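# Place folding table and park utility cart in bays

## Task

Set the folding table upright on its legs next to the wall so that every part of it lies within the blue tape boundary without overlapping the tape. Move the utility cart into the yellow bay so that each of its four wheels sits inside the tape lines and none touches the tape. When finished, the coffee table must still be standing upright, and the robot must not have toppled or be left leaning. Anything that stays in place only because the robot is holding it does not count.

## Robot and tools

ROBOT. A Hello Robot Stretch 3 with a single arm. It has a two-wheel differential base (0.33 m long, 0.34 m wide) that cannot strafe, a lift that slides up and down a mast, and a telescoping arm that reaches out to the robot's RIGHT side. To move the gripper forward or back, you drive the base. An in-place turn pivots about the point between the drive wheels, 0.05 m behind the front edge. With the arm pulled in and the wrist folded, the robot sweeps a 0.28 m radius circle when turning. An unfolded, level wrist reaches past that circle. Cameras: head_camera and nav_camera on the head, aimed with head_pan_rad and head_tilt_rad; wrist_camera on the gripper.

FRAMES. The base frame sits on the floor midway between the drive wheels: x forward, y left, z up. hand_pose is reported in it, at the point where closed fingertips meet. The odometry frame is the base frame where the scene began; heading is positive to the left, from -3.142 to 3.142.

execute_actions(actions): a list of actions run in order; an empty list just reports state and images. Each action is {"robot": ..., "steps": n, "until": ...}. steps is 1 to 450 control ticks at 30 per second. {"steps": n} alone waits. Anything invalid or out of range rejects the whole call and nothing runs.
- "robot" may hold "base", "joints", "contact_limits" together (they start simultaneously), or a list of up to 8 such commands run one after another, which may include {"pause_s": s} with s up to 15. {"robot": {"stop": true}} brakes everything and clears the queue.
- base holds exactly one key. translate_m: a relative drive in metres along the current heading, positive forward, magnitude at most 1. rotate_rad: a relative in-place turn in radians, positive counter-clockwise seen from above, magnitude at most 3.2. Both are offsets measured from wherever the base is when that command begins.
- joints holds absolute targets by name; unnamed joints keep their old targets. Ranges: lift_m 0 to 1.1 (arm height, m); arm_m 0 to 0.52 (extension, m); wrist_yaw_rad -1.345 to 4.42 (0 along the arm, positive toward the front, 3.0 folded over the base); wrist_pitch_rad -1.57 to 0.451 (negative tips fingers down); wrist_roll_rad -2.911 to 2.911; gripper_m -0.089 to 0.179 (larger is wider; the true fingertip gap is smaller by about 0.007 nearly shut to 0.025 fully open); head_pan_rad -3.953 to 1.73 (positive left, -1.57 looks along the arm); head_tilt_rad -1.53 to 0.419 (negative down).
- contact_limits: {"arm_m": e}, effort percent 1 to 100, makes the arm's next motion halt when its effort reaches about e. Lower is gentler; too low halts immediately.
- until: ends the action early when all listed conditions hold. {"robot": {"status": "ended"}} waits for every motion and queue to finish. Other fields: base_status, each joint's reading, _goal and _status, refusals, queue, queue_left, with comparisons like [">", 0.3] or ["!=", "moving"]. {"any": {"status": "ended"}} fires when the first motion ends.
A new command takes effect immediately and discards any older queue remainder. In a queue, the next command waits for the previous one to finish "done" (or off_target for base and gripper); otherwise the rest is dropped.

zoom_image(camera, region): enlarged crop of a camera's latest image; region [x0, y0, x1, y1] in pixels from the top-left, at most 504 by 504.

Irreversible. Make sure every motion has stopped first.

RESULTS. Each result is one snapshot plus one image per camera. base_status shows progress like (translate_m +0.12 of +0.30). joint_goals, joint_status, measured_speeds, motor_effort (percent; bracket is peak since last result; readings carry bias and noise). Status words: moving, done, off_target (stuck short, still pushing), contact_stop (lift or arm hit something and went slack), time_out, stopped, not_commanded, torque_fault (a wrist servo shut off for 10 s; joint limp, goals refused). robot.on_its_own appears when the robot has altered a goal, a joint is slack or off, an effort at rest is abnormal, or base_tilt departs from its start value. lidar_m: 12 distances in metres, 30-degree sectors starting straight ahead and going counter-clockwise, 0.17 m above the floor. wrist_depth_mm and head_depth_mm: 7x7 grids of median depth. refused:/dropped: lines name the bad goal, counting from 0.

SPEED. The base is fast (0.30 m/s, 1.9 rad/s) only when stowed: lift_m under 0.30, arm_m under 0.03, wrist_yaw_rad over 2.54; otherwise 0.10 m/s and 0.63 rad/s.

GRIPPING. Command gripper_m below the object's width to grasp; release by going at least 0.02 wider than the touch point. Readings and "done" don't prove a grasp; check images.

CAUTIONS. Fold or unfold the wrist only with lift_m 0.32 to 0.95, wrist_pitch_rad -0.4 and roll near 0; with yaw below -0.4 keep pitch at -0.5 or lower. Pushing something rigid with the gripper higher than about 0.45 m, pushing again after a contact_stop, driving while holding or hooking something fixed, or snagging furniture (especially reversing) can tip the robot. If base_tilt leans, back off in small steps, free the gripper, and lower lift_m to about 0.2. Avoid drops, slams, hard pushes and knocking over the coffee table; loose objects may occasionally be nudged by outside forces. The simulation runs while you think, so motions continue between calls.

Each tool is called after "Emit:" as name(argument=value, ...), one argument or row to a line, values as JSON.

## Session

Emit:
execute_actions(
  actions=[],
)

Scene clock: 0.00 s.
robot.base_odometry: x=+0.000 y=+0.000 heading=+0.000 (m, m, rad; robot's odometry frame)
robot.turned_by_wheels: +0.000 (rad since the last result)
robot.turned_by_imu: +0.000 (rad since the last result)
robot.base_tilt: forward=+2.1 right=-1.4 (deg)
robot.lidar_m: 0.95 0.98 1.10 0.94 0.94 1.05 2.56 1.03 1.39 1.62 1.61 1.15
robot.head_depth_mm: 1077 1082 1086 1083 1084 1086 1081 / 1040 1043 1042 1045 1043 1047 1049 / 1006 1001 1005 1009 1008 1009 1007 / 969 971 973 974 974 975 974 / 941 943 942 941 945 943 946 / 911 910 911 911 914 913 916 / 906 901 904 903 906 906 905
robot.base_status: not_commanded
robot.joint_positions: lift_m=+0.462 arm_m=-0.002 wrist_yaw_rad=+2.950 wrist_pitch_rad=-0.509 wrist_roll_rad=-0.001 gripper_m=+0.037 head_pan_rad=+0.010 head_tilt_rad=+0.008
robot.joint_goals: lift_m=+0.462 arm_m=-0.002 wrist_yaw_rad=+2.950 wrist_pitch_rad=-0.509 wrist_roll_rad=-0.001 gripper_m=+0.037 head_pan_rad=+0.010 head_tilt_rad=+0.008
robot.joint_status: lift_m=not_commanded arm_m=not_commanded wrist_yaw_rad=not_commanded wrist_pitch_rad=not_commanded wrist_roll_rad=not_commanded gripper_m=not_commanded head_pan_rad=not_commanded head_tilt_rad=not_commanded
robot.measured_speeds: translate_m=+0.000 rotate_rad=+0.000 lift_m=+0.000 arm_m=+0.000 wrist_yaw_rad=+0.000 wrist_pitch_rad=+0.000 wrist_roll_rad=+0.000 head_pan_rad=+0.000 head_tilt_rad=+0.000
robot: refusals=0 queue=idle queue_left=0
robot.motor_effort: left_wheel=+0 right_wheel=-1 lift_m=+34 arm_m=+0 wrist_yaw_rad=+0 wrist_pitch_rad=+6 wrist_roll_rad=+0 gripper_m=+0 head_pan_rad=+0 head_tilt_rad=+1 (%)
robot.hand_pose: x=+0.0191 y=+0.0655 z=+0.4549 quat_wxyz=(+0.243, +0.697, +0.112, +0.665) (m; robot's base frame)
robot.wrist_depth_mm: - 851 937 - - - 801 / 784 - - - - - 832 / 897 - - - - - 862 / 868 - 917 908 924 965 874 / 723 735 792 778 790 805 808 / 637 651 - 662 690 694 698 / 571 569 581 592 587 611 614
pictures: head_camera (sideways: a quarter turn clockwise sets it upright), nav_camera (sideways: a quarter turn counterclockwise sets it upright), wrist_camera
Images, in order (width x height): head_camera 896x504, nav_camera 672x504, wrist_camera 644x364.

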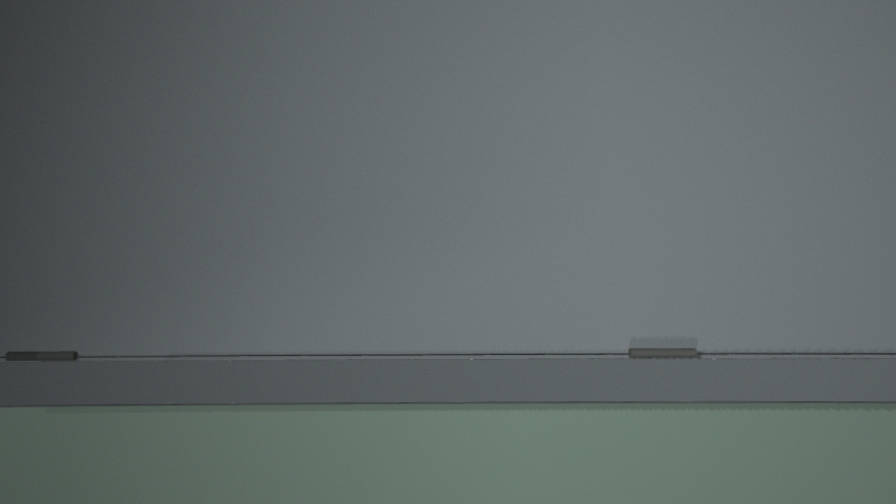

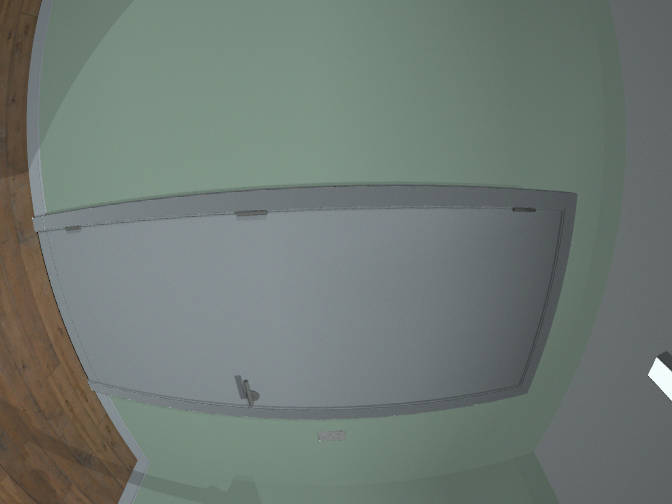

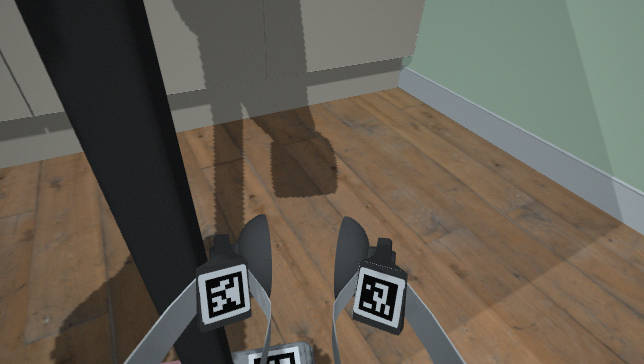

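Emit:
execute_actions(
  actions=[
    {"robot":{"joints":{"head_pan_rad":-3.0,"head_tilt_rad":-0.6}},"steps":450,"until":{"robot":{"status":"ended"}}},
  ],
)

Emit:
execute_actions(
  actions=[
    {"robot":{"joints":{"head_pan_rad":-1.9,"head_tilt_rad":-0.6}},"steps":450,"until":{"robot":{"status":"ended"}}},
  ],
)

Scene clock: 2.43 s.
robot.base_odometry: x=+0.000 y=+0.000 heading=+0.000 (m, m, rad; robot's odometry frame)
robot.turned_by_wheels: +0.000 (rad since the last result)
robot.turned_by_imu: +0.001 (rad since the last result)
robot.base_tilt: forward=+2.2 right=-1.4 (deg)
robot.lidar_m: 0.95 0.98 1.10 0.94 0.94 1.05 2.56 1.03 1.38 1.62 1.61 1.15
robot.head_depth_mm: 2614 2747 3053 2308 1802 1483 1258 / 2574 2842 3045 2316 1813 1468 1259 / 2522 2797 3056 2322 1808 1483 1260 / 2477 2774 2957 2305 1814 1489 1262 / 2445 2701 2921 2239 1759 1494 1264 / 2385 2605 1391 1471 1545 1495 1265 / 2358 2555 1233 1421 1610 1497 1261
robot.base_status: not_commanded
robot.joint_positions: lift_m=+0.462 arm_m=-0.002 wrist_yaw_rad=+2.950 wrist_pitch_rad=-0.509 wrist_roll_rad=-0.001 gripper_m=+0.037 head_pan_rad=-2.993 head_tilt_rad=-0.592
robot.joint_goals: lift_m=+0.462 arm_m=-0.002 wrist_yaw_rad=+2.950 wrist_pitch_rad=-0.509 wrist_roll_rad=-0.001 gripper_m=+0.037 head_pan_rad=-3.000 head_tilt_rad=-0.600
robot.joint_status: lift_m=not_commanded arm_m=not_commanded wrist_yaw_rad=not_commanded wrist_pitch_rad=not_commanded wrist_roll_rad=not_commanded gripper_m=not_commanded head_pan_rad=done head_tilt_rad=done
robot.measured_speeds: translate_m=+0.000 rotate_rad=+0.000 lift_m=+0.000 arm_m=+0.000 wrist_yaw_rad=+0.000 wrist_pitch_rad=+0.000 wrist_roll_rad=+0.000 head_pan_rad=+0.000 head_tilt_rad=+0.000
robot: refusals=0 queue=done queue_left=0
robot.motor_effort: left_wheel=+0(0) right_wheel=-1(1) lift_m=+34(34) arm_m=+0(0) wrist_yaw_rad=+0(0) wrist_pitch_rad=+6(6) wrist_roll_rad=+0(0) gripper_m=+0(1) head_pan_rad=-3(35) head_tilt_rad=-3(29) (%)
robot.hand_pose: x=+0.0191 y=+0.0655 z=+0.4549 quat_wxyz=(+0.243, +0.697, +0.112, +0.665) (m; robot's base frame)
robot.wrist_depth_mm: - 843 911 - - - 794 / 785 - - - - - 829 / 892 - - - - - 840 / 853 - 899 908 953 949 872 / 739 718 795 774 792 796 805 / 644 646 - 669 681 688 704 / 565 570 585 591 586 605 612
pictures: head_camera (sideways: a quarter turn clockwise sets it upright), nav_camera (sideways: a quarter turn counterclockwise sets it upright), wrist_camera
Images, in order (width x height): head_camera 896x504, nav_camera 672x504, wrist_camera 644x364.

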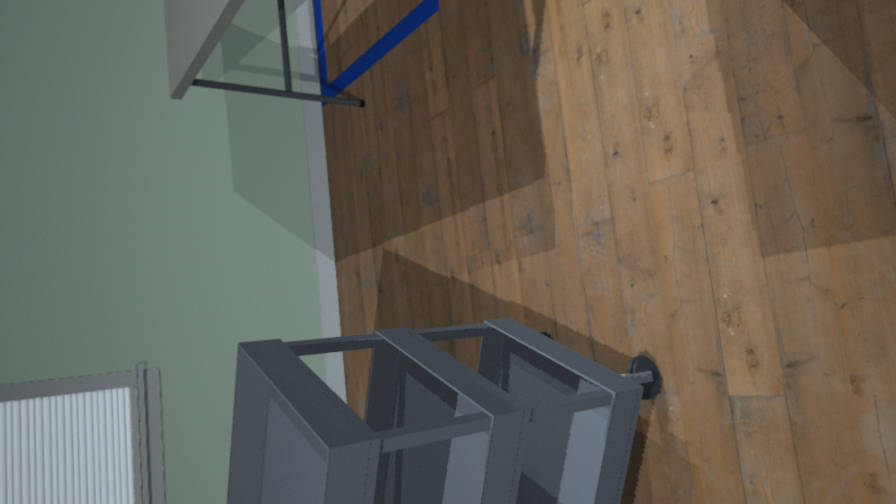

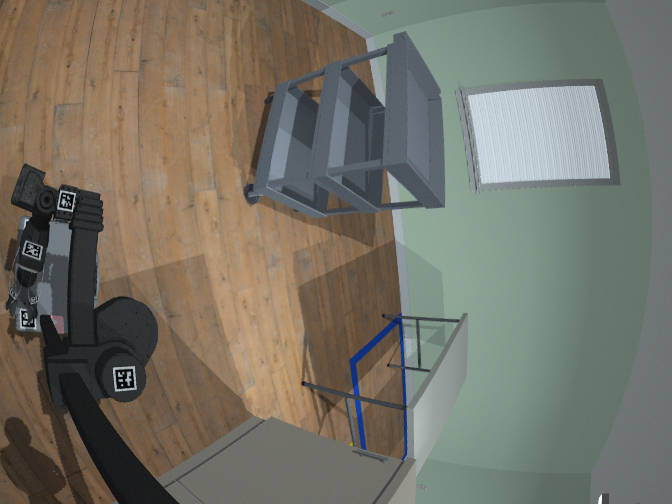

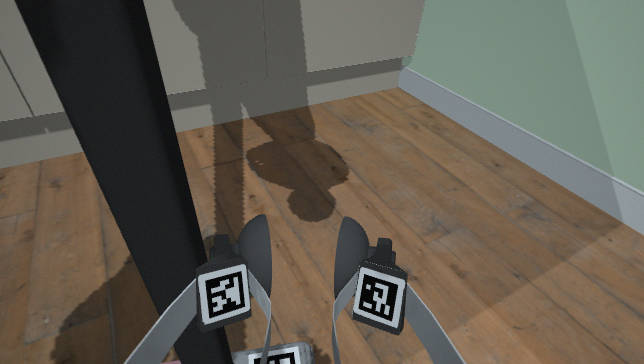

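Scene clock: 3.60 s.
robot.base_odometry: x=+0.000 y=+0.000 heading=+0.000 (m, m, rad; robot's odometry frame)
robot.turned_by_wheels: +0.000 (rad since the last result)
robot.turned_by_imu: +0.000 (rad since the last result)
robot.base_tilt: forward=+2.2 right=-1.4 (deg)
robot.lidar_m: 0.96 0.98 1.10 0.94 0.94 1.05 2.56 1.03 1.39 1.62 1.61 1.15
robot.head_depth_mm: 2272 2535 2881 2300 1786 1473 1258 / 2066 2315 2662 2319 1814 1469 1257 / 1901 2114 2384 2305 1808 1478 1257 / 1763 1946 2199 2263 1816 1487 1266 / 1649 1808 2000 2171 1806 1491 1270 / 1534 1690 1852 2056 1820 1492 1270 / 1456 1568 1719 1887 1828 1506 1270
robot.base_status: not_commanded
robot.joint_positions: lift_m=+0.462 arm_m=-0.002 wrist_yaw_rad=+2.950 wrist_pitch_rad=-0.509 wrist_roll_rad=-0.001 gripper_m=+0.037 head_pan_rad=-1.907 head_tilt_rad=-0.592
robot.joint_goals: lift_m=+0.462 arm_m=-0.002 wrist_yaw_rad=+2.950 wrist_pitch_rad=-0.509 wrist_roll_rad=-0.001 gripper_m=+0.037 head_pan_rad=-1.900 head_tilt_rad=-0.600
robot.joint_status: lift_m=not_commanded arm_m=not_commanded wrist_yaw_rad=not_commanded wrist_pitch_rad=not_commanded wrist_roll_rad=not_commanded gripper_m=not_commanded head_pan_rad=done head_tilt_rad=done
robot.measured_speeds: translate_m=+0.000 rotate_rad=+0.000 lift_m=+0.000 arm_m=+0.000 wrist_yaw_rad=+0.000 wrist_pitch_rad=+0.000 wrist_roll_rad=+0.000 head_pan_rad=+0.000 head_tilt_rad=+0.000
robot: refusals=0 queue=done queue_left=0
robot.motor_effort: left_wheel=+0(1) right_wheel=-1(1) lift_m=+34(34) arm_m=+0(0) wrist_yaw_rad=+0(0) wrist_pitch_rad=+6(6) wrist_roll_rad=+0(0) gripper_m=+0(0) head_pan_rad=+3(33) head_tilt_rad=-4(3) (%)
robot.hand_pose: x=+0.0191 y=+0.0655 z=+0.4549 quat_wxyz=(+0.243, +0.697, +0.112, +0.665) (m; robot's base frame)
robot.wrist_depth_mm: - 839 904 - - - 803 / 784 - - - - - 813 / 905 - - - - - 862 / 848 - 892 909 929 963 867 / 728 730 784 776 790 806 812 / 642 646 - 659 691 693 702 / 570 572 576 588 588 610 618
pictures: head_camera (sideways: a quarter turn clockwise sets it upright), nav_camera (sideways: a quarter turn counterclockwise sets it upright), wrist_camera
Images, in order (width x height): head_camera 896x504, nav_camera 672x504, wrist_camera 644x364.

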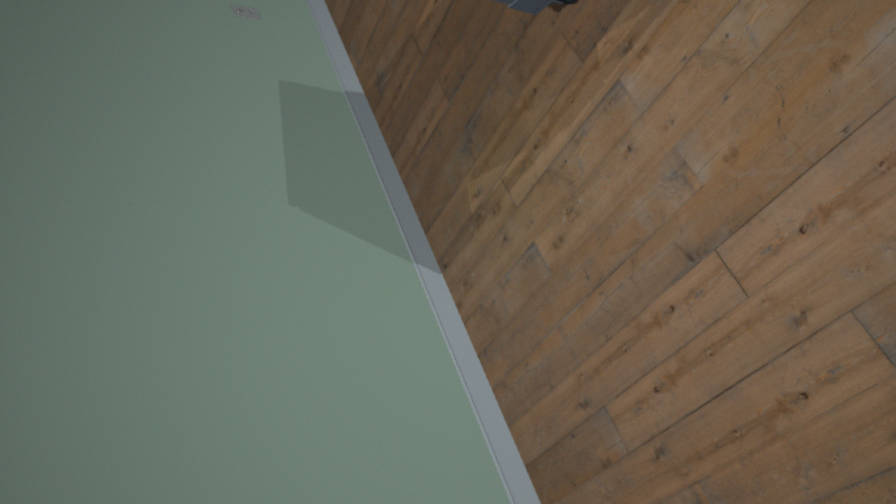

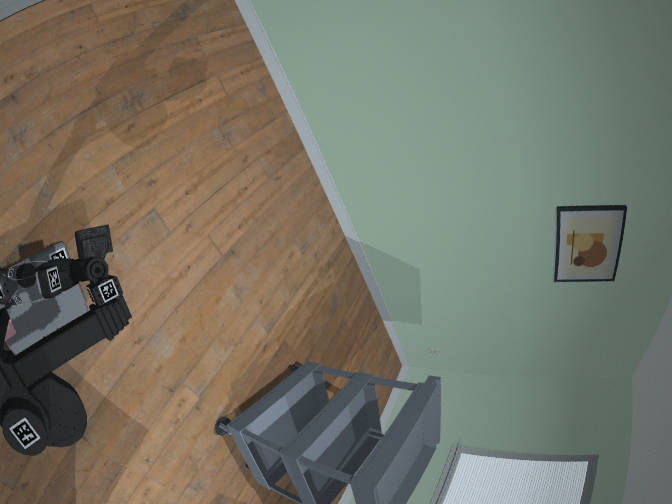

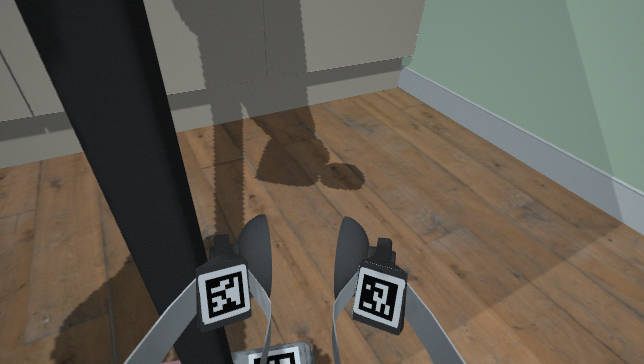

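Emit:
execute_actions(
  actions=[
    {"robot":[{"joints":{"lift_m":0.28,"wrist_pitch_rad":-0.4,"head_pan_rad":0.3,"head_tilt_rad":-0.7}},{"base":{"rotate_rad":3.0}},{"base":{"translate_m":0.9}}],"steps":450,"until":{"robot":{"status":"ended"}}},
  ],
)

Scene clock: 14.27 s.
robot.base_odometry: x=-0.891 y=+0.127 heading=+3.000 (m, m, rad; robot's odometry frame)
robot.turned_by_wheels: +3.000 (rad since the last result)
robot.turned_by_imu: +3.056 (rad since the last result)
robot.base_tilt: forward=+2.2 right=-1.4 (deg)
robot.lidar_m: 1.66 1.97 0.60 0.57 2.02 2.13 1.82 1.68 0.72 0.55 0.54 0.75
robot.head_depth_mm: 1846 1539 2311 2015 1639 1384 1205 / 1805 1952 2286 2019 1647 1387 1205 / 1781 1997 2292 2052 1640 1391 1199 / 1753 1947 2258 2023 1648 1392 1206 / 1731 1942 2209 2033 1653 1393 1207 / 1698 1898 2159 2052 1647 1397 1216 / 1672 1871 2110 2019 1659 1402 1214
robot.base_status: done (translate_m +0.9000 of +0.9000)
robot.joint_positions: lift_m=+0.280 arm_m=-0.002 wrist_yaw_rad=+2.950 wrist_pitch_rad=-0.419 wrist_roll_rad=-0.001 gripper_m=+0.037 head_pan_rad=+0.293 head_tilt_rad=-0.692
robot.joint_goals: lift_m=+0.280 arm_m=-0.002 wrist_yaw_rad=+2.950 wrist_pitch_rad=-0.400 wrist_roll_rad=-0.001 gripper_m=+0.037 head_pan_rad=+0.300 head_tilt_rad=-0.700
robot.joint_status: lift_m=done arm_m=not_commanded wrist_yaw_rad=not_commanded wrist_pitch_rad=done wrist_roll_rad=not_commanded gripper_m=not_commanded head_pan_rad=done head_tilt_rad=done
robot.measured_speeds: translate_m=+0.000 rotate_rad=+0.000 lift_m=+0.000 arm_m=+0.000 wrist_yaw_rad=+0.000 wrist_pitch_rad=+0.000 wrist_roll_rad=+0.000 head_pan_rad=+0.000 head_tilt_rad=+0.000
robot: refusals=0 queue=done queue_left=0
robot.motor_effort: left_wheel=-2(7) right_wheel=+2(9) lift_m=+23(34) arm_m=-1(1) wrist_yaw_rad=+0(0) wrist_pitch_rad=+8(10) wrist_roll_rad=+0(0) gripper_m=+0(0) head_pan_rad=+2(33) head_tilt_rad=-3(12) (%)
robot.hand_pose: x=+0.0215 y=+0.0776 z=+0.2929 quat_wxyz=(+0.213, +0.702, +0.081, +0.675) (m; robot's base frame)
robot.wrist_depth_mm: - - - - - - - / - - 991 659 685 - - / 868 - 819 850 868 - - / 683 - 712 722 750 766 792 / 561 - 606 600 610 620 632 / 481 481 - 524 519 523 537 / - - - 443 436 456 457
pictures: head_camera (sideways: a quarter turn clockwise sets it upright), nav_camera (sideways: a quarter turn counterclockwise sets it upright), wrist_camera
Images, in order (width x height): head_camera 896x504, nav_camera 672x504, wrist_camera 644x364.

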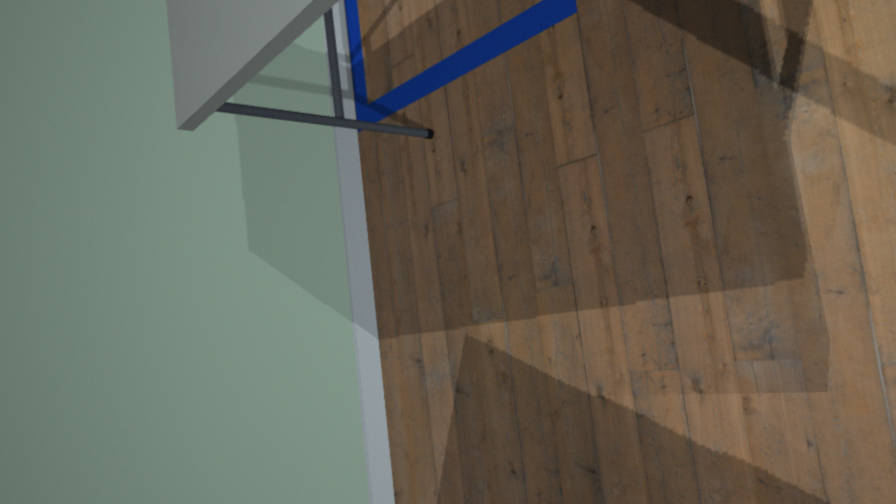

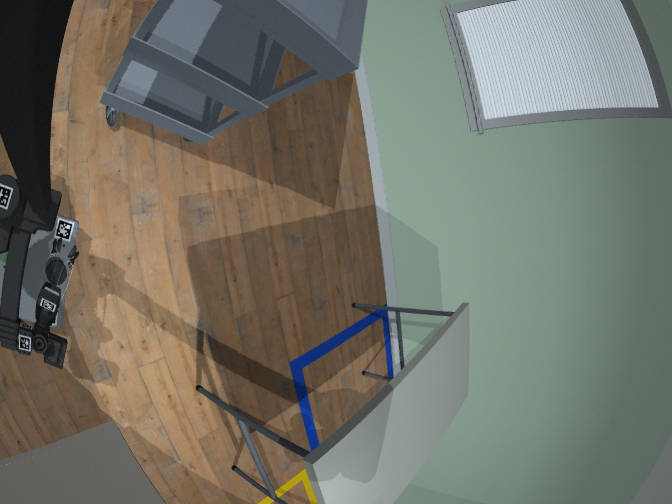

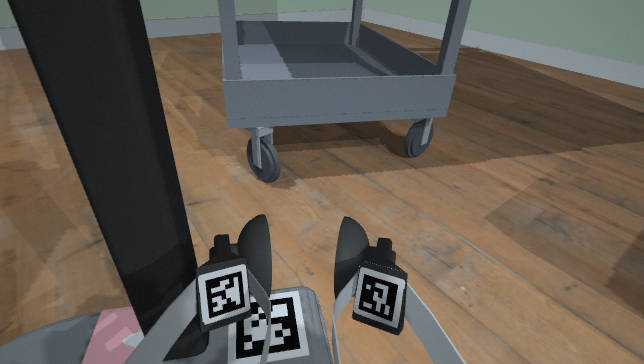

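Emit:
execute_actions(
  actions=[
    {"robot":{"base":{"translate_m":0.45},"joints":{"head_pan_rad":-0.8,"head_tilt_rad":-0.8}},"steps":450,"until":{"robot":{"status":"ended"}}},
  ],
)

Scene clock: 17.80 s.
robot.base_odometry: x=-1.337 y=+0.191 heading=+3.000 (m, m, rad; robot's odometry frame)
robot.turned_by_wheels: +0.000 (rad since the last result)
robot.turned_by_imu: +0.003 (rad since the last result)
robot.base_tilt: forward=+2.2 right=-1.4 (deg)
robot.lidar_m: 1.21 1.56 1.65 0.59 0.60 2.34 2.24 1.06 0.51 0.58 0.42 2.07
robot.head_depth_mm: 2233 2515 2068 1766 1523 1317 1161 / 2308 2559 925 754 665 1311 1161 / 2376 2655 930 756 652 1275 1162 / 2454 2703 930 760 670 1318 1161 / 2554 2807 934 759 687 1326 1161 / 2612 2791 935 762 1440 1327 1168 / 2417 2406 938 762 1511 1334 1172
robot.base_status: done (translate_m +0.4500 of +0.4500)
robot.joint_positions: lift_m=+0.280 arm_m=-0.002 wrist_yaw_rad=+2.950 wrist_pitch_rad=-0.419 wrist_roll_rad=-0.001 gripper_m=+0.037 head_pan_rad=-0.793 head_tilt_rad=-0.791
robot.joint_goals: lift_m=+0.280 arm_m=-0.002 wrist_yaw_rad=+2.950 wrist_pitch_rad=-0.400 wrist_roll_rad=-0.001 gripper_m=+0.037 head_pan_rad=-0.800 head_tilt_rad=-0.800
robot.joint_status: lift_m=done arm_m=not_commanded wrist_yaw_rad=not_commanded wrist_pitch_rad=done wrist_roll_rad=not_commanded gripper_m=not_commanded head_pan_rad=done head_tilt_rad=done
robot.measured_speeds: translate_m=+0.000 rotate_rad=+0.000 lift_m=+0.000 arm_m=+0.000 wrist_yaw_rad=+0.000 wrist_pitch_rad=+0.000 wrist_roll_rad=+0.000 head_pan_rad=+0.000 head_tilt_rad=+0.000
robot: refusals=0 queue=done queue_left=0
robot.motor_effort: left_wheel=-2(6) right_wheel=+2(8) lift_m=+23(23) arm_m=-1(1) wrist_yaw_rad=+0(0) wrist_pitch_rad=+9(8) wrist_roll_rad=+0(0) gripper_m=+0(0) head_pan_rad=-3(35) head_tilt_rad=-4(12) (%)
robot.hand_pose: x=+0.0215 y=+0.0776 z=+0.2929 quat_wxyz=(+0.213, +0.702, +0.080, +0.675) (m; robot's base frame)
robot.wrist_depth_mm: - - - - - - - / 642 778 - - - - - / 584 - 811 944 964 - - / 662 - 726 724 760 777 791 / 566 - 622 597 614 616 637 / 486 479 - 521 525 519 532 / - - - 442 442 451 457
pictures: head_camera (sideways: a quarter turn clockwise sets it upright), nav_camera (sideways: a quarter turn counterclockwise sets it upright), wrist_camera
Images, in order (width x height): head_camera 896x504, nav_camera 672x504, wrist_camera 644x364.

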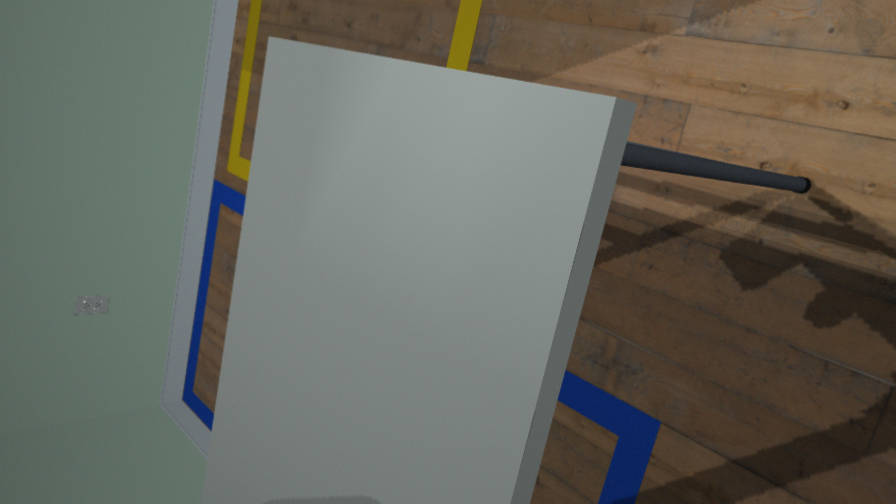

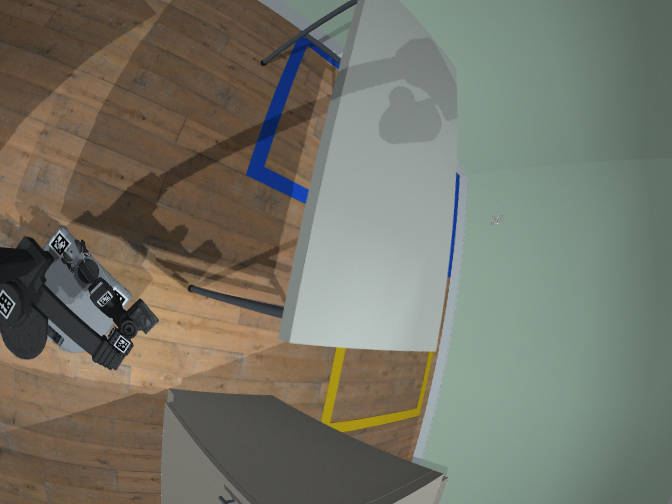

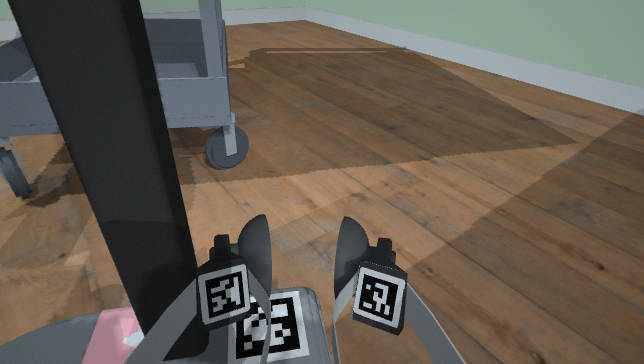

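Emit:
execute_actions(
  actions=[
    {"robot":{"joints":{"head_pan_rad":-1.4,"head_tilt_rad":-0.65}},"steps":450,"until":{"robot":{"status":"ended"}}},
  ],
)

Emit:
execute_actions(
  actions=[
    {"robot":{"joints":{"head_pan_rad":-0.2,"head_tilt_rad":-0.65}},"steps":450,"until":{"robot":{"status":"ended"}}},
  ],
)

Scene clock: 20.57 s.
robot.base_odometry: x=-1.337 y=+0.191 heading=+3.000 (m, m, rad; robot's odometry frame)
robot.turned_by_wheels: +0.000 (rad since the last result)
robot.turned_by_imu: +0.001 (rad since the last result)
robot.base_tilt: forward=+2.2 right=-1.4 (deg)
robot.lidar_m: 1.21 1.56 1.65 0.59 0.60 2.34 2.24 1.06 0.51 0.58 0.42 2.08
robot.head_depth_mm: 2539 2681 811 718 771 833 963 / 2461 2624 885 904 984 1089 1168 / 2411 2715 2578 1254 1365 1388 1215 / 2317 2620 2823 2133 1706 1424 1224 / 2269 2520 2714 2126 1700 1423 1222 / 2226 2485 2672 1914 722 617 1181 / 2155 2390 2621 899 722 604 1230
robot.base_status: done (translate_m +0.4500 of +0.4500)
robot.joint_positions: lift_m=+0.280 arm_m=-0.002 wrist_yaw_rad=+2.950 wrist_pitch_rad=-0.419 wrist_roll_rad=-0.001 gripper_m=+0.037 head_pan_rad=-1.393 head_tilt_rad=-0.656
robot.joint_goals: lift_m=+0.280 arm_m=-0.002 wrist_yaw_rad=+2.950 wrist_pitch_rad=-0.400 wrist_roll_rad=-0.001 gripper_m=+0.037 head_pan_rad=-1.400 head_tilt_rad=-0.650
robot.joint_status: lift_m=done arm_m=not_commanded wrist_yaw_rad=not_commanded wrist_pitch_rad=done wrist_roll_rad=not_commanded gripper_m=not_commanded head_pan_rad=done head_tilt_rad=done
robot.measured_speeds: translate_m=+0.000 rotate_rad=+0.000 lift_m=+0.000 arm_m=+0.000 wrist_yaw_rad=+0.000 wrist_pitch_rad=+0.000 wrist_roll_rad=+0.000 head_pan_rad=+0.000 head_tilt_rad=+0.000
robot: refusals=0 queue=done queue_left=0
robot.motor_effort: left_wheel=-2(2) right_wheel=+2(2) lift_m=+23(23) arm_m=-1(1) wrist_yaw_rad=+0(0) wrist_pitch_rad=+8(8) wrist_roll_rad=+0(0) gripper_m=+0(1) head_pan_rad=-3(30) head_tilt_rad=+2(11) (%)
robot.hand_pose: x=+0.0215 y=+0.0776 z=+0.2929 quat_wxyz=(+0.213, +0.702, +0.080, +0.675) (m; robot's base frame)
robot.wrist_depth_mm: - - - - - - - / 658 804 - - - - - / 580 - 826 949 987 - - / 658 - 725 724 752 768 792 / 565 - 616 604 614 628 636 / 483 478 - 520 518 520 535 / - - - 438 441 456 458
pictures: head_camera (sideways: a quarter turn clockwise sets it upright), nav_camera (sideways: a quarter turn counterclockwise sets it upright), wrist_camera
Images, in order (width x height): head_camera 896x504, nav_camera 672x504, wrist_camera 644x364.

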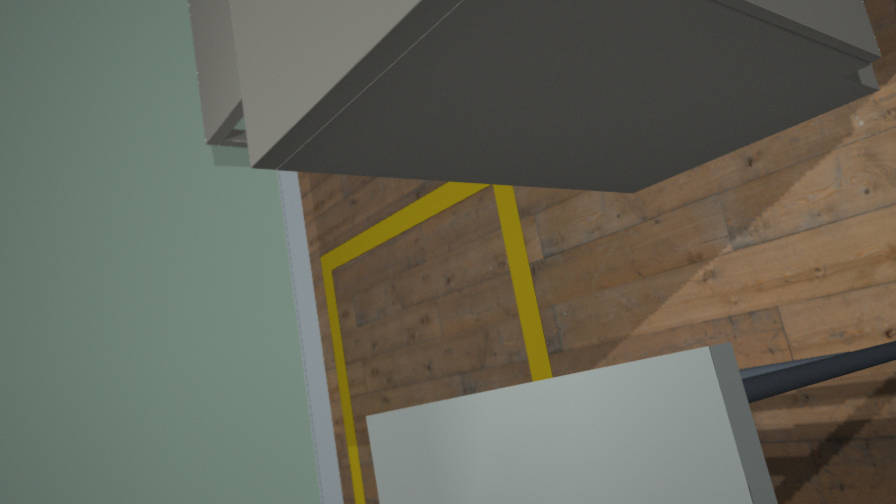

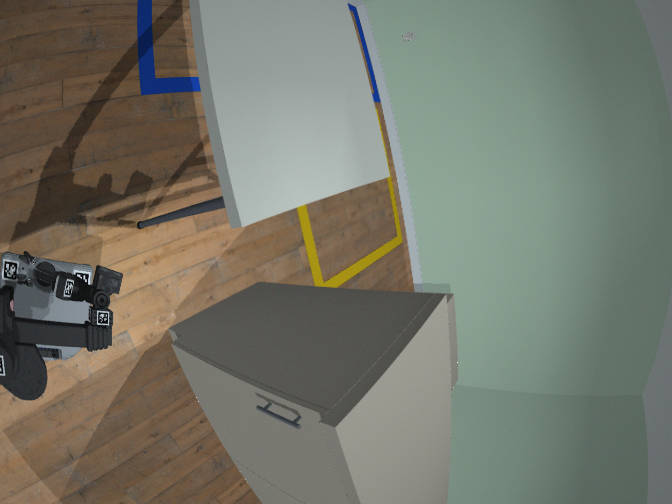

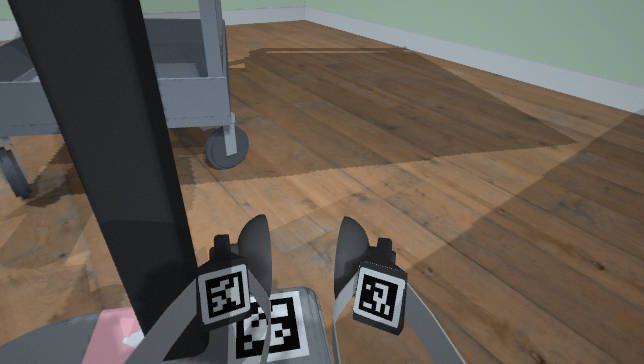

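Scene clock: 21.77 s.
robot.base_odometry: x=-1.337 y=+0.191 heading=+3.000 (m, m, rad; robot's odometry frame)
robot.turned_by_wheels: +0.000 (rad since the last result)
robot.turned_by_imu: +0.000 (rad since the last result)
robot.base_tilt: forward=+2.2 right=-1.4 (deg)
robot.lidar_m: 1.21 1.56 1.65 0.59 0.60 2.34 2.24 1.05 0.51 0.58 0.42 2.08
robot.head_depth_mm: 2209 2558 1168 886 714 625 1214 / 2013 2300 1178 890 714 1353 1222 / 1868 2104 1183 892 757 1422 1221 / 1716 1889 1179 891 1613 1428 1228 / 1602 1776 1182 964 1706 1422 1222 / 1498 1651 1186 1929 1693 1426 1228 / 1411 1543 1627 1869 1717 1427 1234
robot.base_status: done (translate_m +0.4500 of +0.4500)
robot.joint_positions: lift_m=+0.280 arm_m=-0.002 wrist_yaw_rad=+2.950 wrist_pitch_rad=-0.419 wrist_roll_rad=-0.001 gripper_m=+0.037 head_pan_rad=-0.207 head_tilt_rad=-0.655
robot.joint_goals: lift_m=+0.280 arm_m=-0.002 wrist_yaw_rad=+2.950 wrist_pitch_rad=-0.400 wrist_roll_rad=-0.001 gripper_m=+0.037 head_pan_rad=-0.200 head_tilt_rad=-0.650
robot.joint_status: lift_m=done arm_m=not_commanded wrist_yaw_rad=not_commanded wrist_pitch_rad=done wrist_roll_rad=not_commanded gripper_m=not_commanded head_pan_rad=done head_tilt_rad=done
robot.measured_speeds: translate_m=+0.000 rotate_rad=+0.000 lift_m=+0.000 arm_m=+0.000 wrist_yaw_rad=+0.000 wrist_pitch_rad=+0.000 wrist_roll_rad=+0.000 head_pan_rad=+0.000 head_tilt_rad=+0.000
robot: refusals=0 queue=done queue_left=0
robot.motor_effort: left_wheel=-2(2) right_wheel=+2(2) lift_m=+23(23) arm_m=-1(1) wrist_yaw_rad=+0(0) wrist_pitch_rad=+9(8) wrist_roll_rad=+0(0) gripper_m=+0(0) head_pan_rad=+4(34) head_tilt_rad=+2(2) (%)
robot.hand_pose: x=+0.0215 y=+0.0776 z=+0.2929 quat_wxyz=(+0.213, +0.702, +0.080, +0.675) (m; robot's base frame)
robot.wrist_depth_mm: - - - - - - - / 644 802 - - - - - / 576 - 788 945 965 - - / 658 - 713 735 753 779 786 / 560 - 609 603 608 627 632 / 485 480 - 512 518 521 536 / - - - 441 438 452 455
pictures: head_camera (sideways: a quarter turn clockwise sets it upright), nav_camera (sideways: a quarter turn counterclockwise sets it upright), wrist_camera
Images, in order (width x height): head_camera 896x504, nav_camera 672x504, wrist_camera 644x364.

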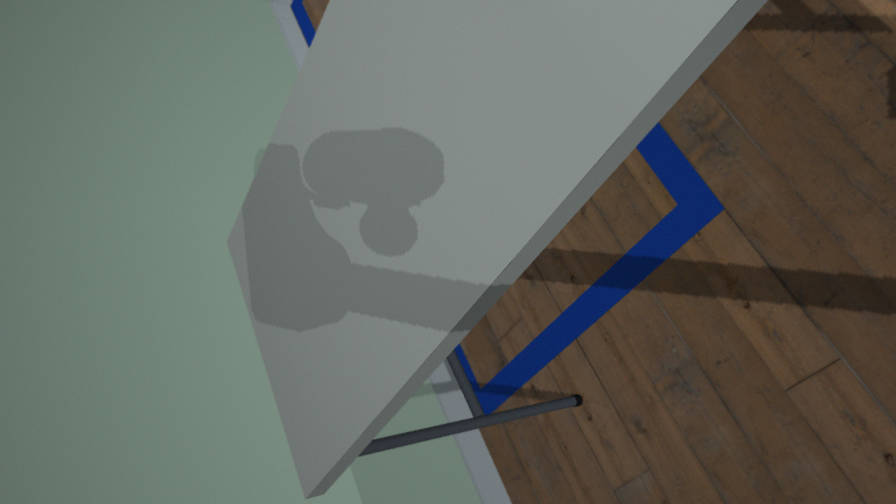

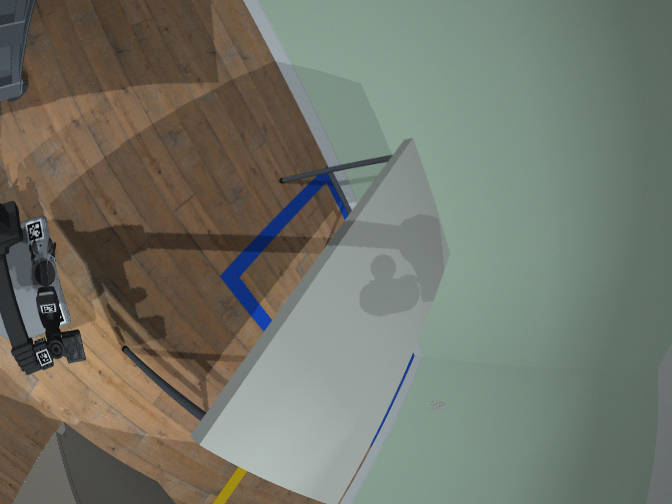

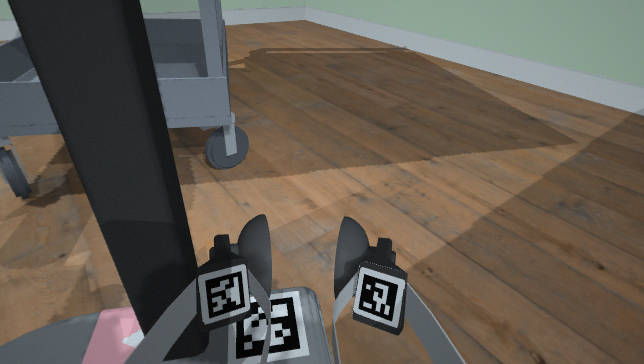

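Emit:
execute_actions(
  actions=[
    {"robot":[{"base":{"rotate_rad":-1.06},"joints":{"head_pan_rad":0.2,"head_tilt_rad":-1.1}},{"joints":{"lift_m":0.31}},{"base":{"translate_m":0.6}}],"steps":450,"until":{"robot":{"status":"ended"}}},
  ],
)

Scene clock: 32.80 s.
robot.base_odometry: x=-1.553 y=+0.750 heading=+1.940 (m, m, rad; robot's odometry frame)
robot.turned_by_wheels: -1.060 (rad since the last result)
robot.turned_by_imu: -1.072 (rad since the last result)
robot.base_tilt: forward=+2.2 right=-1.4 (deg)
robot.lidar_m: 1.94 2.04 1.56 1.11 1.61 1.37 1.16 2.95 0.42 0.41 0.44 1.99
robot.head_depth_mm: 1909 1791 1595 1432 1311 1206 1127 / 1910 1791 1593 1438 1312 1207 1139 / 1964 1793 684 613 558 511 472 / 1990 1799 663 598 545 498 470 / 2008 1793 664 599 545 501 470 / 2064 747 665 599 546 501 476 / 2070 747 668 601 547 502 1090
robot.base_status: done (translate_m +0.6000 of +0.6000)
robot.joint_positions: lift_m=+0.310 arm_m=-0.002 wrist_yaw_rad=+2.950 wrist_pitch_rad=-0.418 wrist_roll_rad=-0.001 gripper_m=+0.037 head_pan_rad=+0.193 head_tilt_rad=-1.087
robot.joint_goals: lift_m=+0.310 arm_m=-0.002 wrist_yaw_rad=+2.950 wrist_pitch_rad=-0.400 wrist_roll_rad=-0.001 gripper_m=+0.037 head_pan_rad=+0.200 head_tilt_rad=-1.100
robot.joint_status: lift_m=done arm_m=not_commanded wrist_yaw_rad=not_commanded wrist_pitch_rad=done wrist_roll_rad=not_commanded gripper_m=not_commanded head_pan_rad=done head_tilt_rad=done
robot.measured_speeds: translate_m=+0.000 rotate_rad=+0.000 lift_m=+0.000 arm_m=+0.000 wrist_yaw_rad=+0.000 wrist_pitch_rad=+0.000 wrist_roll_rad=+0.000 head_pan_rad=+0.000 head_tilt_rad=+0.000
robot: refusals=0 queue=done queue_left=0
robot.motor_effort: left_wheel=+3(10) right_wheel=+0(8) lift_m=+43(46) arm_m=-1(1) wrist_yaw_rad=+0(0) wrist_pitch_rad=+8(8) wrist_roll_rad=+0(0) gripper_m=+0(0) head_pan_rad=+3(25) head_tilt_rad=-6(25) (%)
robot.hand_pose: x=+0.0215 y=+0.0776 z=+0.3222 quat_wxyz=(+0.213, +0.702, +0.080, +0.675) (m; robot's base frame)
robot.wrist_depth_mm: - - - - - - 52 / - - - - - - 54 / 930 - - - - 71 58 / 738 - 776 782 792 72 63 / 612 - 653 641 656 75 638 / 511 516 - 545 550 81 142 / 458 - - 472 453 93 129
pictures: head_camera (sideways: a quarter turn clockwise sets it upright), nav_camera (sideways: a quarter turn counterclockwise sets it upright), wrist_camera
Images, in order (width x height): head_camera 896x504, nav_camera 672x504, wrist_camera 644x364.

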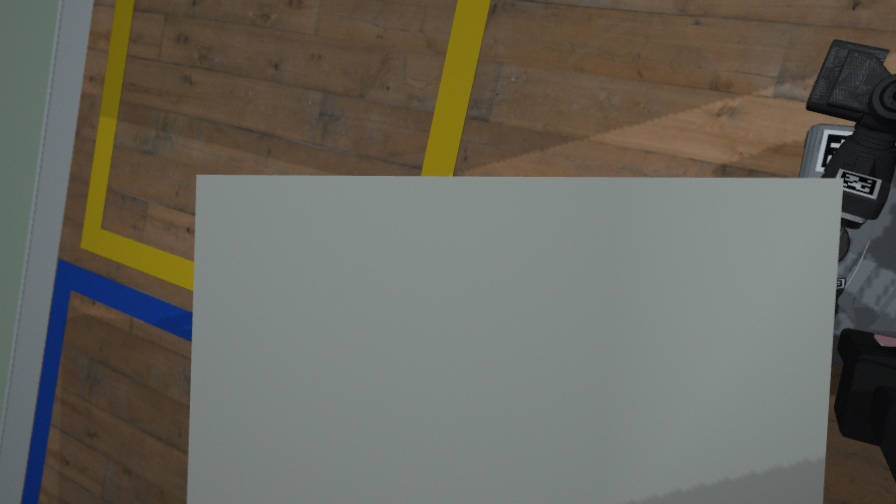

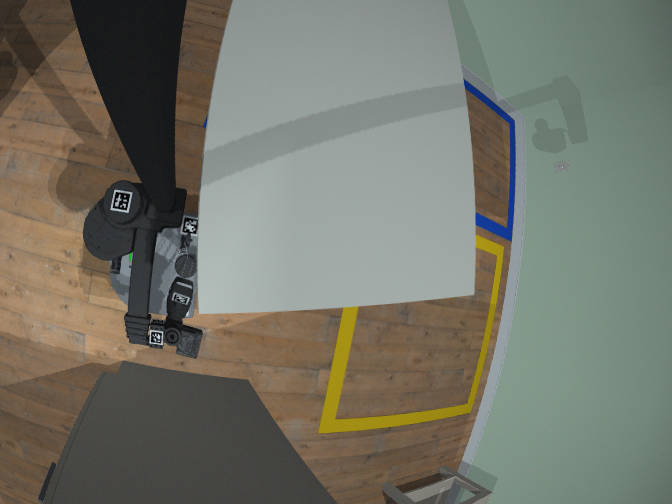

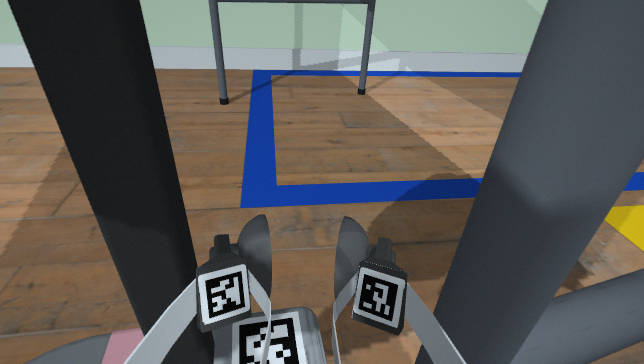

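Emit:
execute_actions(
  actions=[
    {"robot":[{"base":{"rotate_rad":0.15}},{"base":{"translate_m":0.25}},{"base":{"rotate_rad":0.25}},{"base":{"translate_m":0.25}}],"steps":450,"until":{"robot":{"status":"ended"}}},
  ],
)

Scene clock: 42.50 s.
robot.base_odometry: x=-1.851 y=+1.147 heading=+2.340 (m, m, rad; robot's odometry frame)
robot.turned_by_wheels: +0.400 (rad since the last result)
robot.turned_by_imu: +0.411 (rad since the last result)
robot.base_tilt: forward=+2.2 right=-1.4 (deg)
robot.lidar_m: 0.55 1.43 1.22 1.08 1.83 1.61 0.88 0.61 0.60 1.47 1.56 1.48
robot.head_depth_mm: 1537 1718 1598 1440 1314 1205 1128 / 1650 1782 1579 1439 1314 1202 1140 / 1793 1805 661 595 542 499 466 / 1926 1808 661 599 544 500 470 / 1950 1803 663 598 544 501 471 / 1802 746 666 600 546 501 474 / 1621 748 667 602 547 502 1086
robot.base_status: done (translate_m +0.2500 of +0.2500)
robot.joint_positions: lift_m=+0.310 arm_m=-0.002 wrist_yaw_rad=+2.950 wrist_pitch_rad=-0.418 wrist_roll_rad=-0.001 gripper_m=+0.037 head_pan_rad=+0.193 head_tilt_rad=-1.087
robot.joint_goals: lift_m=+0.310 arm_m=-0.002 wrist_yaw_rad=+2.950 wrist_pitch_rad=-0.400 wrist_roll_rad=-0.001 gripper_m=+0.037 head_pan_rad=+0.200 head_tilt_rad=-1.100
robot.joint_status: lift_m=done arm_m=not_commanded wrist_yaw_rad=not_commanded wrist_pitch_rad=done wrist_roll_rad=not_commanded gripper_m=not_commanded head_pan_rad=done head_tilt_rad=done
robot.measured_speeds: translate_m=+0.000 rotate_rad=+0.000 lift_m=+0.000 arm_m=+0.000 wrist_yaw_rad=+0.000 wrist_pitch_rad=+0.000 wrist_roll_rad=+0.000 head_pan_rad=+0.000 head_tilt_rad=+0.000
robot: refusals=0 queue=done queue_left=0
robot.motor_effort: left_wheel=-1(6) right_wheel=+6(9) lift_m=+44(44) arm_m=-1(1) wrist_yaw_rad=+0(0) wrist_pitch_rad=+8(8) wrist_roll_rad=+1(0) gripper_m=+0(0) head_pan_rad=+3(3) head_tilt_rad=-5(5) (%)
robot.hand_pose: x=+0.0215 y=+0.0776 z=+0.3222 quat_wxyz=(+0.213, +0.702, +0.080, +0.675) (m; robot's base frame)
robot.wrist_depth_mm: - - - - - - - / - - - - - - - / 927 - 986 - - - - / 720 - 764 787 792 818 792 / 603 - 650 645 653 664 55 / 519 512 - 545 550 561 54 / 462 - - 471 471 466 55
pictures: head_camera (sideways: a quarter turn clockwise sets it upright), nav_camera (sideways: a quarter turn counterclockwise sets it upright), wrist_camera
Images, in order (width x height): head_camera 896x504, nav_camera 672x504, wrist_camera 644x364.

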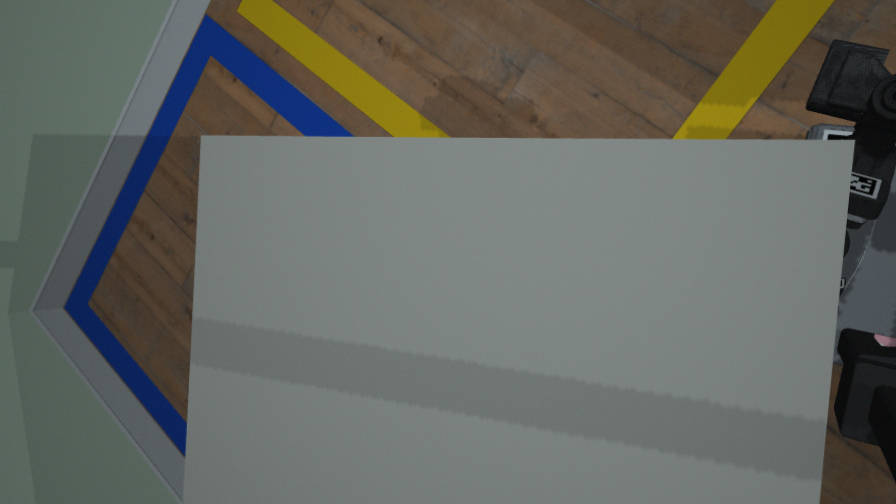

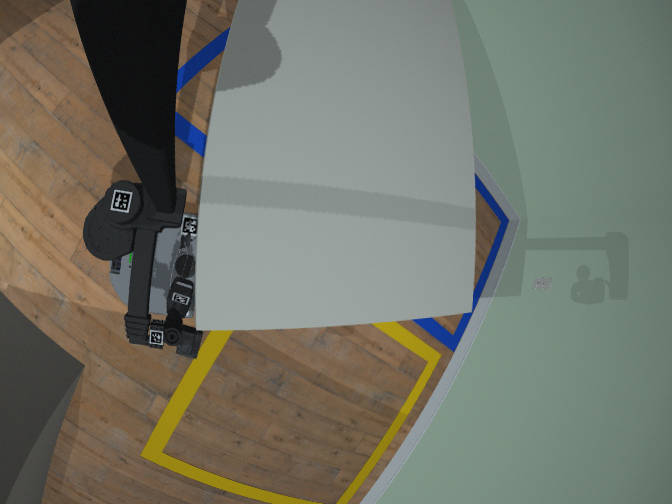

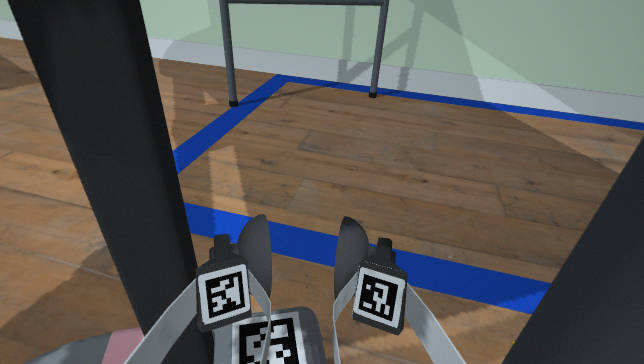

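Emit:
execute_actions(
  actions=[
    {"robot":[{"base":{"rotate_rad":0.22}},{"base":{"translate_m":0.25}},{"base":{"rotate_rad":0.22}},{"base":{"translate_m":0.25}}],"steps":450,"until":{"robot":{"status":"ended"}}},
  ],
)

Scene clock: 52.70 s.
robot.base_odometry: x=-2.293 y=+1.373 heading=+2.779 (m, m, rad; robot's odometry frame)
robot.turned_by_wheels: +0.439 (rad since the last result)
robot.turned_by_imu: +0.449 (rad since the last result)
robot.base_tilt: forward=+2.3 right=-1.4 (deg)
robot.lidar_m: 0.55 1.01 1.01 0.96 2.16 1.98 1.05 1.25 1.67 1.23 1.13 1.14
robot.head_depth_mm: 1395 1684 1541 602 541 497 460 / 1300 1514 659 594 541 497 461 / 1216 1408 661 596 544 499 464 / 1154 1313 662 597 543 498 465 / 1086 1228 663 599 545 501 467 / 1030 1161 665 601 546 501 466 / 984 1098 669 603 548 503 469
robot.base_status: done (translate_m +0.2500 of +0.2500)
robot.joint_positions: lift_m=+0.310 arm_m=-0.002 wrist_yaw_rad=+2.896 wrist_pitch_rad=-0.418 wrist_roll_rad=-0.001 gripper_m=+0.037 head_pan_rad=+0.193 head_tilt_rad=-1.087
robot.joint_goals: lift_m=+0.310 arm_m=-0.002 wrist_yaw_rad=+2.896 wrist_pitch_rad=-0.400 wrist_roll_rad=-0.001 gripper_m=+0.037 head_pan_rad=+0.200 head_tilt_rad=-1.100
robot.joint_status: lift_m=done arm_m=not_commanded wrist_yaw_rad=not_commanded wrist_pitch_rad=done wrist_roll_rad=not_commanded gripper_m=not_commanded head_pan_rad=done head_tilt_rad=done
robot.measured_speeds: translate_m=+0.000 rotate_rad=+0.000 lift_m=+0.000 arm_m=+0.000 wrist_yaw_rad=+0.000 wrist_pitch_rad=+0.000 wrist_roll_rad=+0.000 head_pan_rad=+0.000 head_tilt_rad=+0.000
robot: refusals=0 queue=done queue_left=0
robot.on_its_own: wrist_yaw_rad is held at +2.907, not at its first target +2.950, by its stall guard, which is not easing now
robot.motor_effort: left_wheel=-2(5) right_wheel=+11(32) lift_m=+44(44) arm_m=-9(15) wrist_yaw_rad=+8(34) wrist_pitch_rad=+8(8) wrist_roll_rad=+0(0) gripper_m=-1(0) head_pan_rad=+2(2) head_tilt_rad=-5(5) (%)
robot.hand_pose: x=+0.0332 y=+0.0745 z=+0.3222 quat_wxyz=(+0.231, +0.704, +0.062, +0.669) (m; robot's base frame)
robot.wrist_depth_mm: - - - - - 850 748 / - - - - - 911 790 / - 957 994 - - 949 816 / 709 751 777 786 813 829 807 / 597 - 643 641 657 661 684 / 510 - - 535 553 560 570 / 462 - - 471 464 486 492
pictures: head_camera (sideways: a quarter turn clockwise sets it upright), nav_camera (sideways: a quarter turn counterclockwise sets it upright), wrist_camera
Images, in order (width x height): head_camera 896x504, nav_camera 672x504, wrist_camera 644x364.

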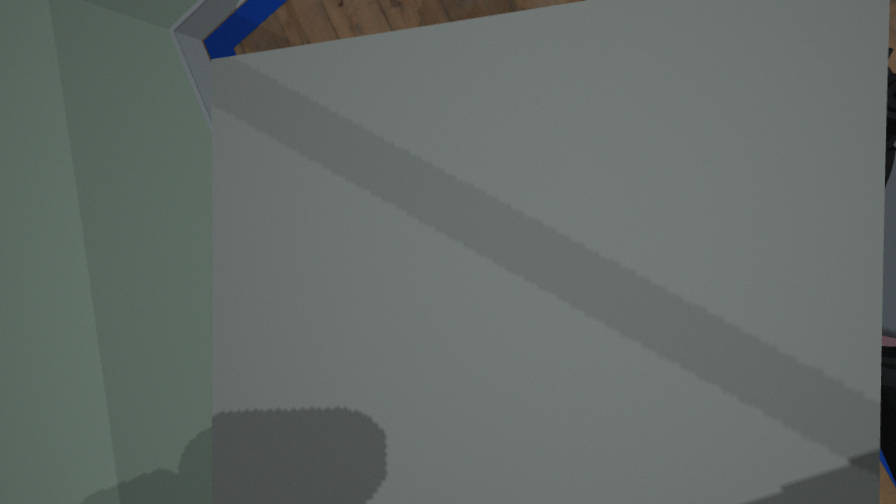

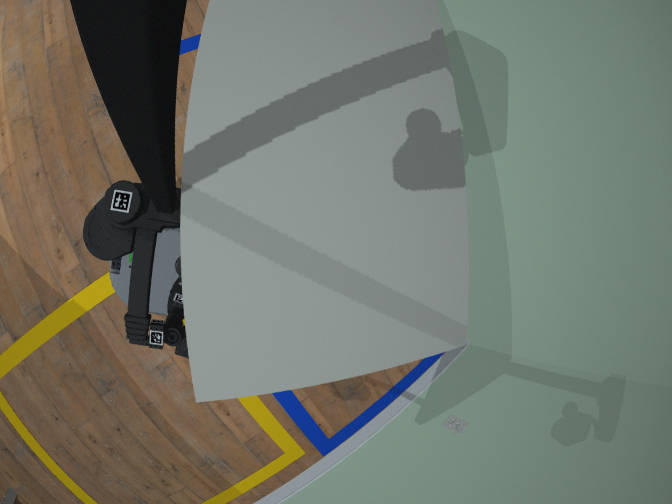

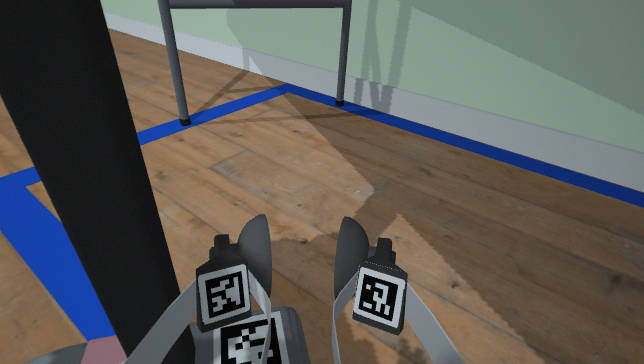

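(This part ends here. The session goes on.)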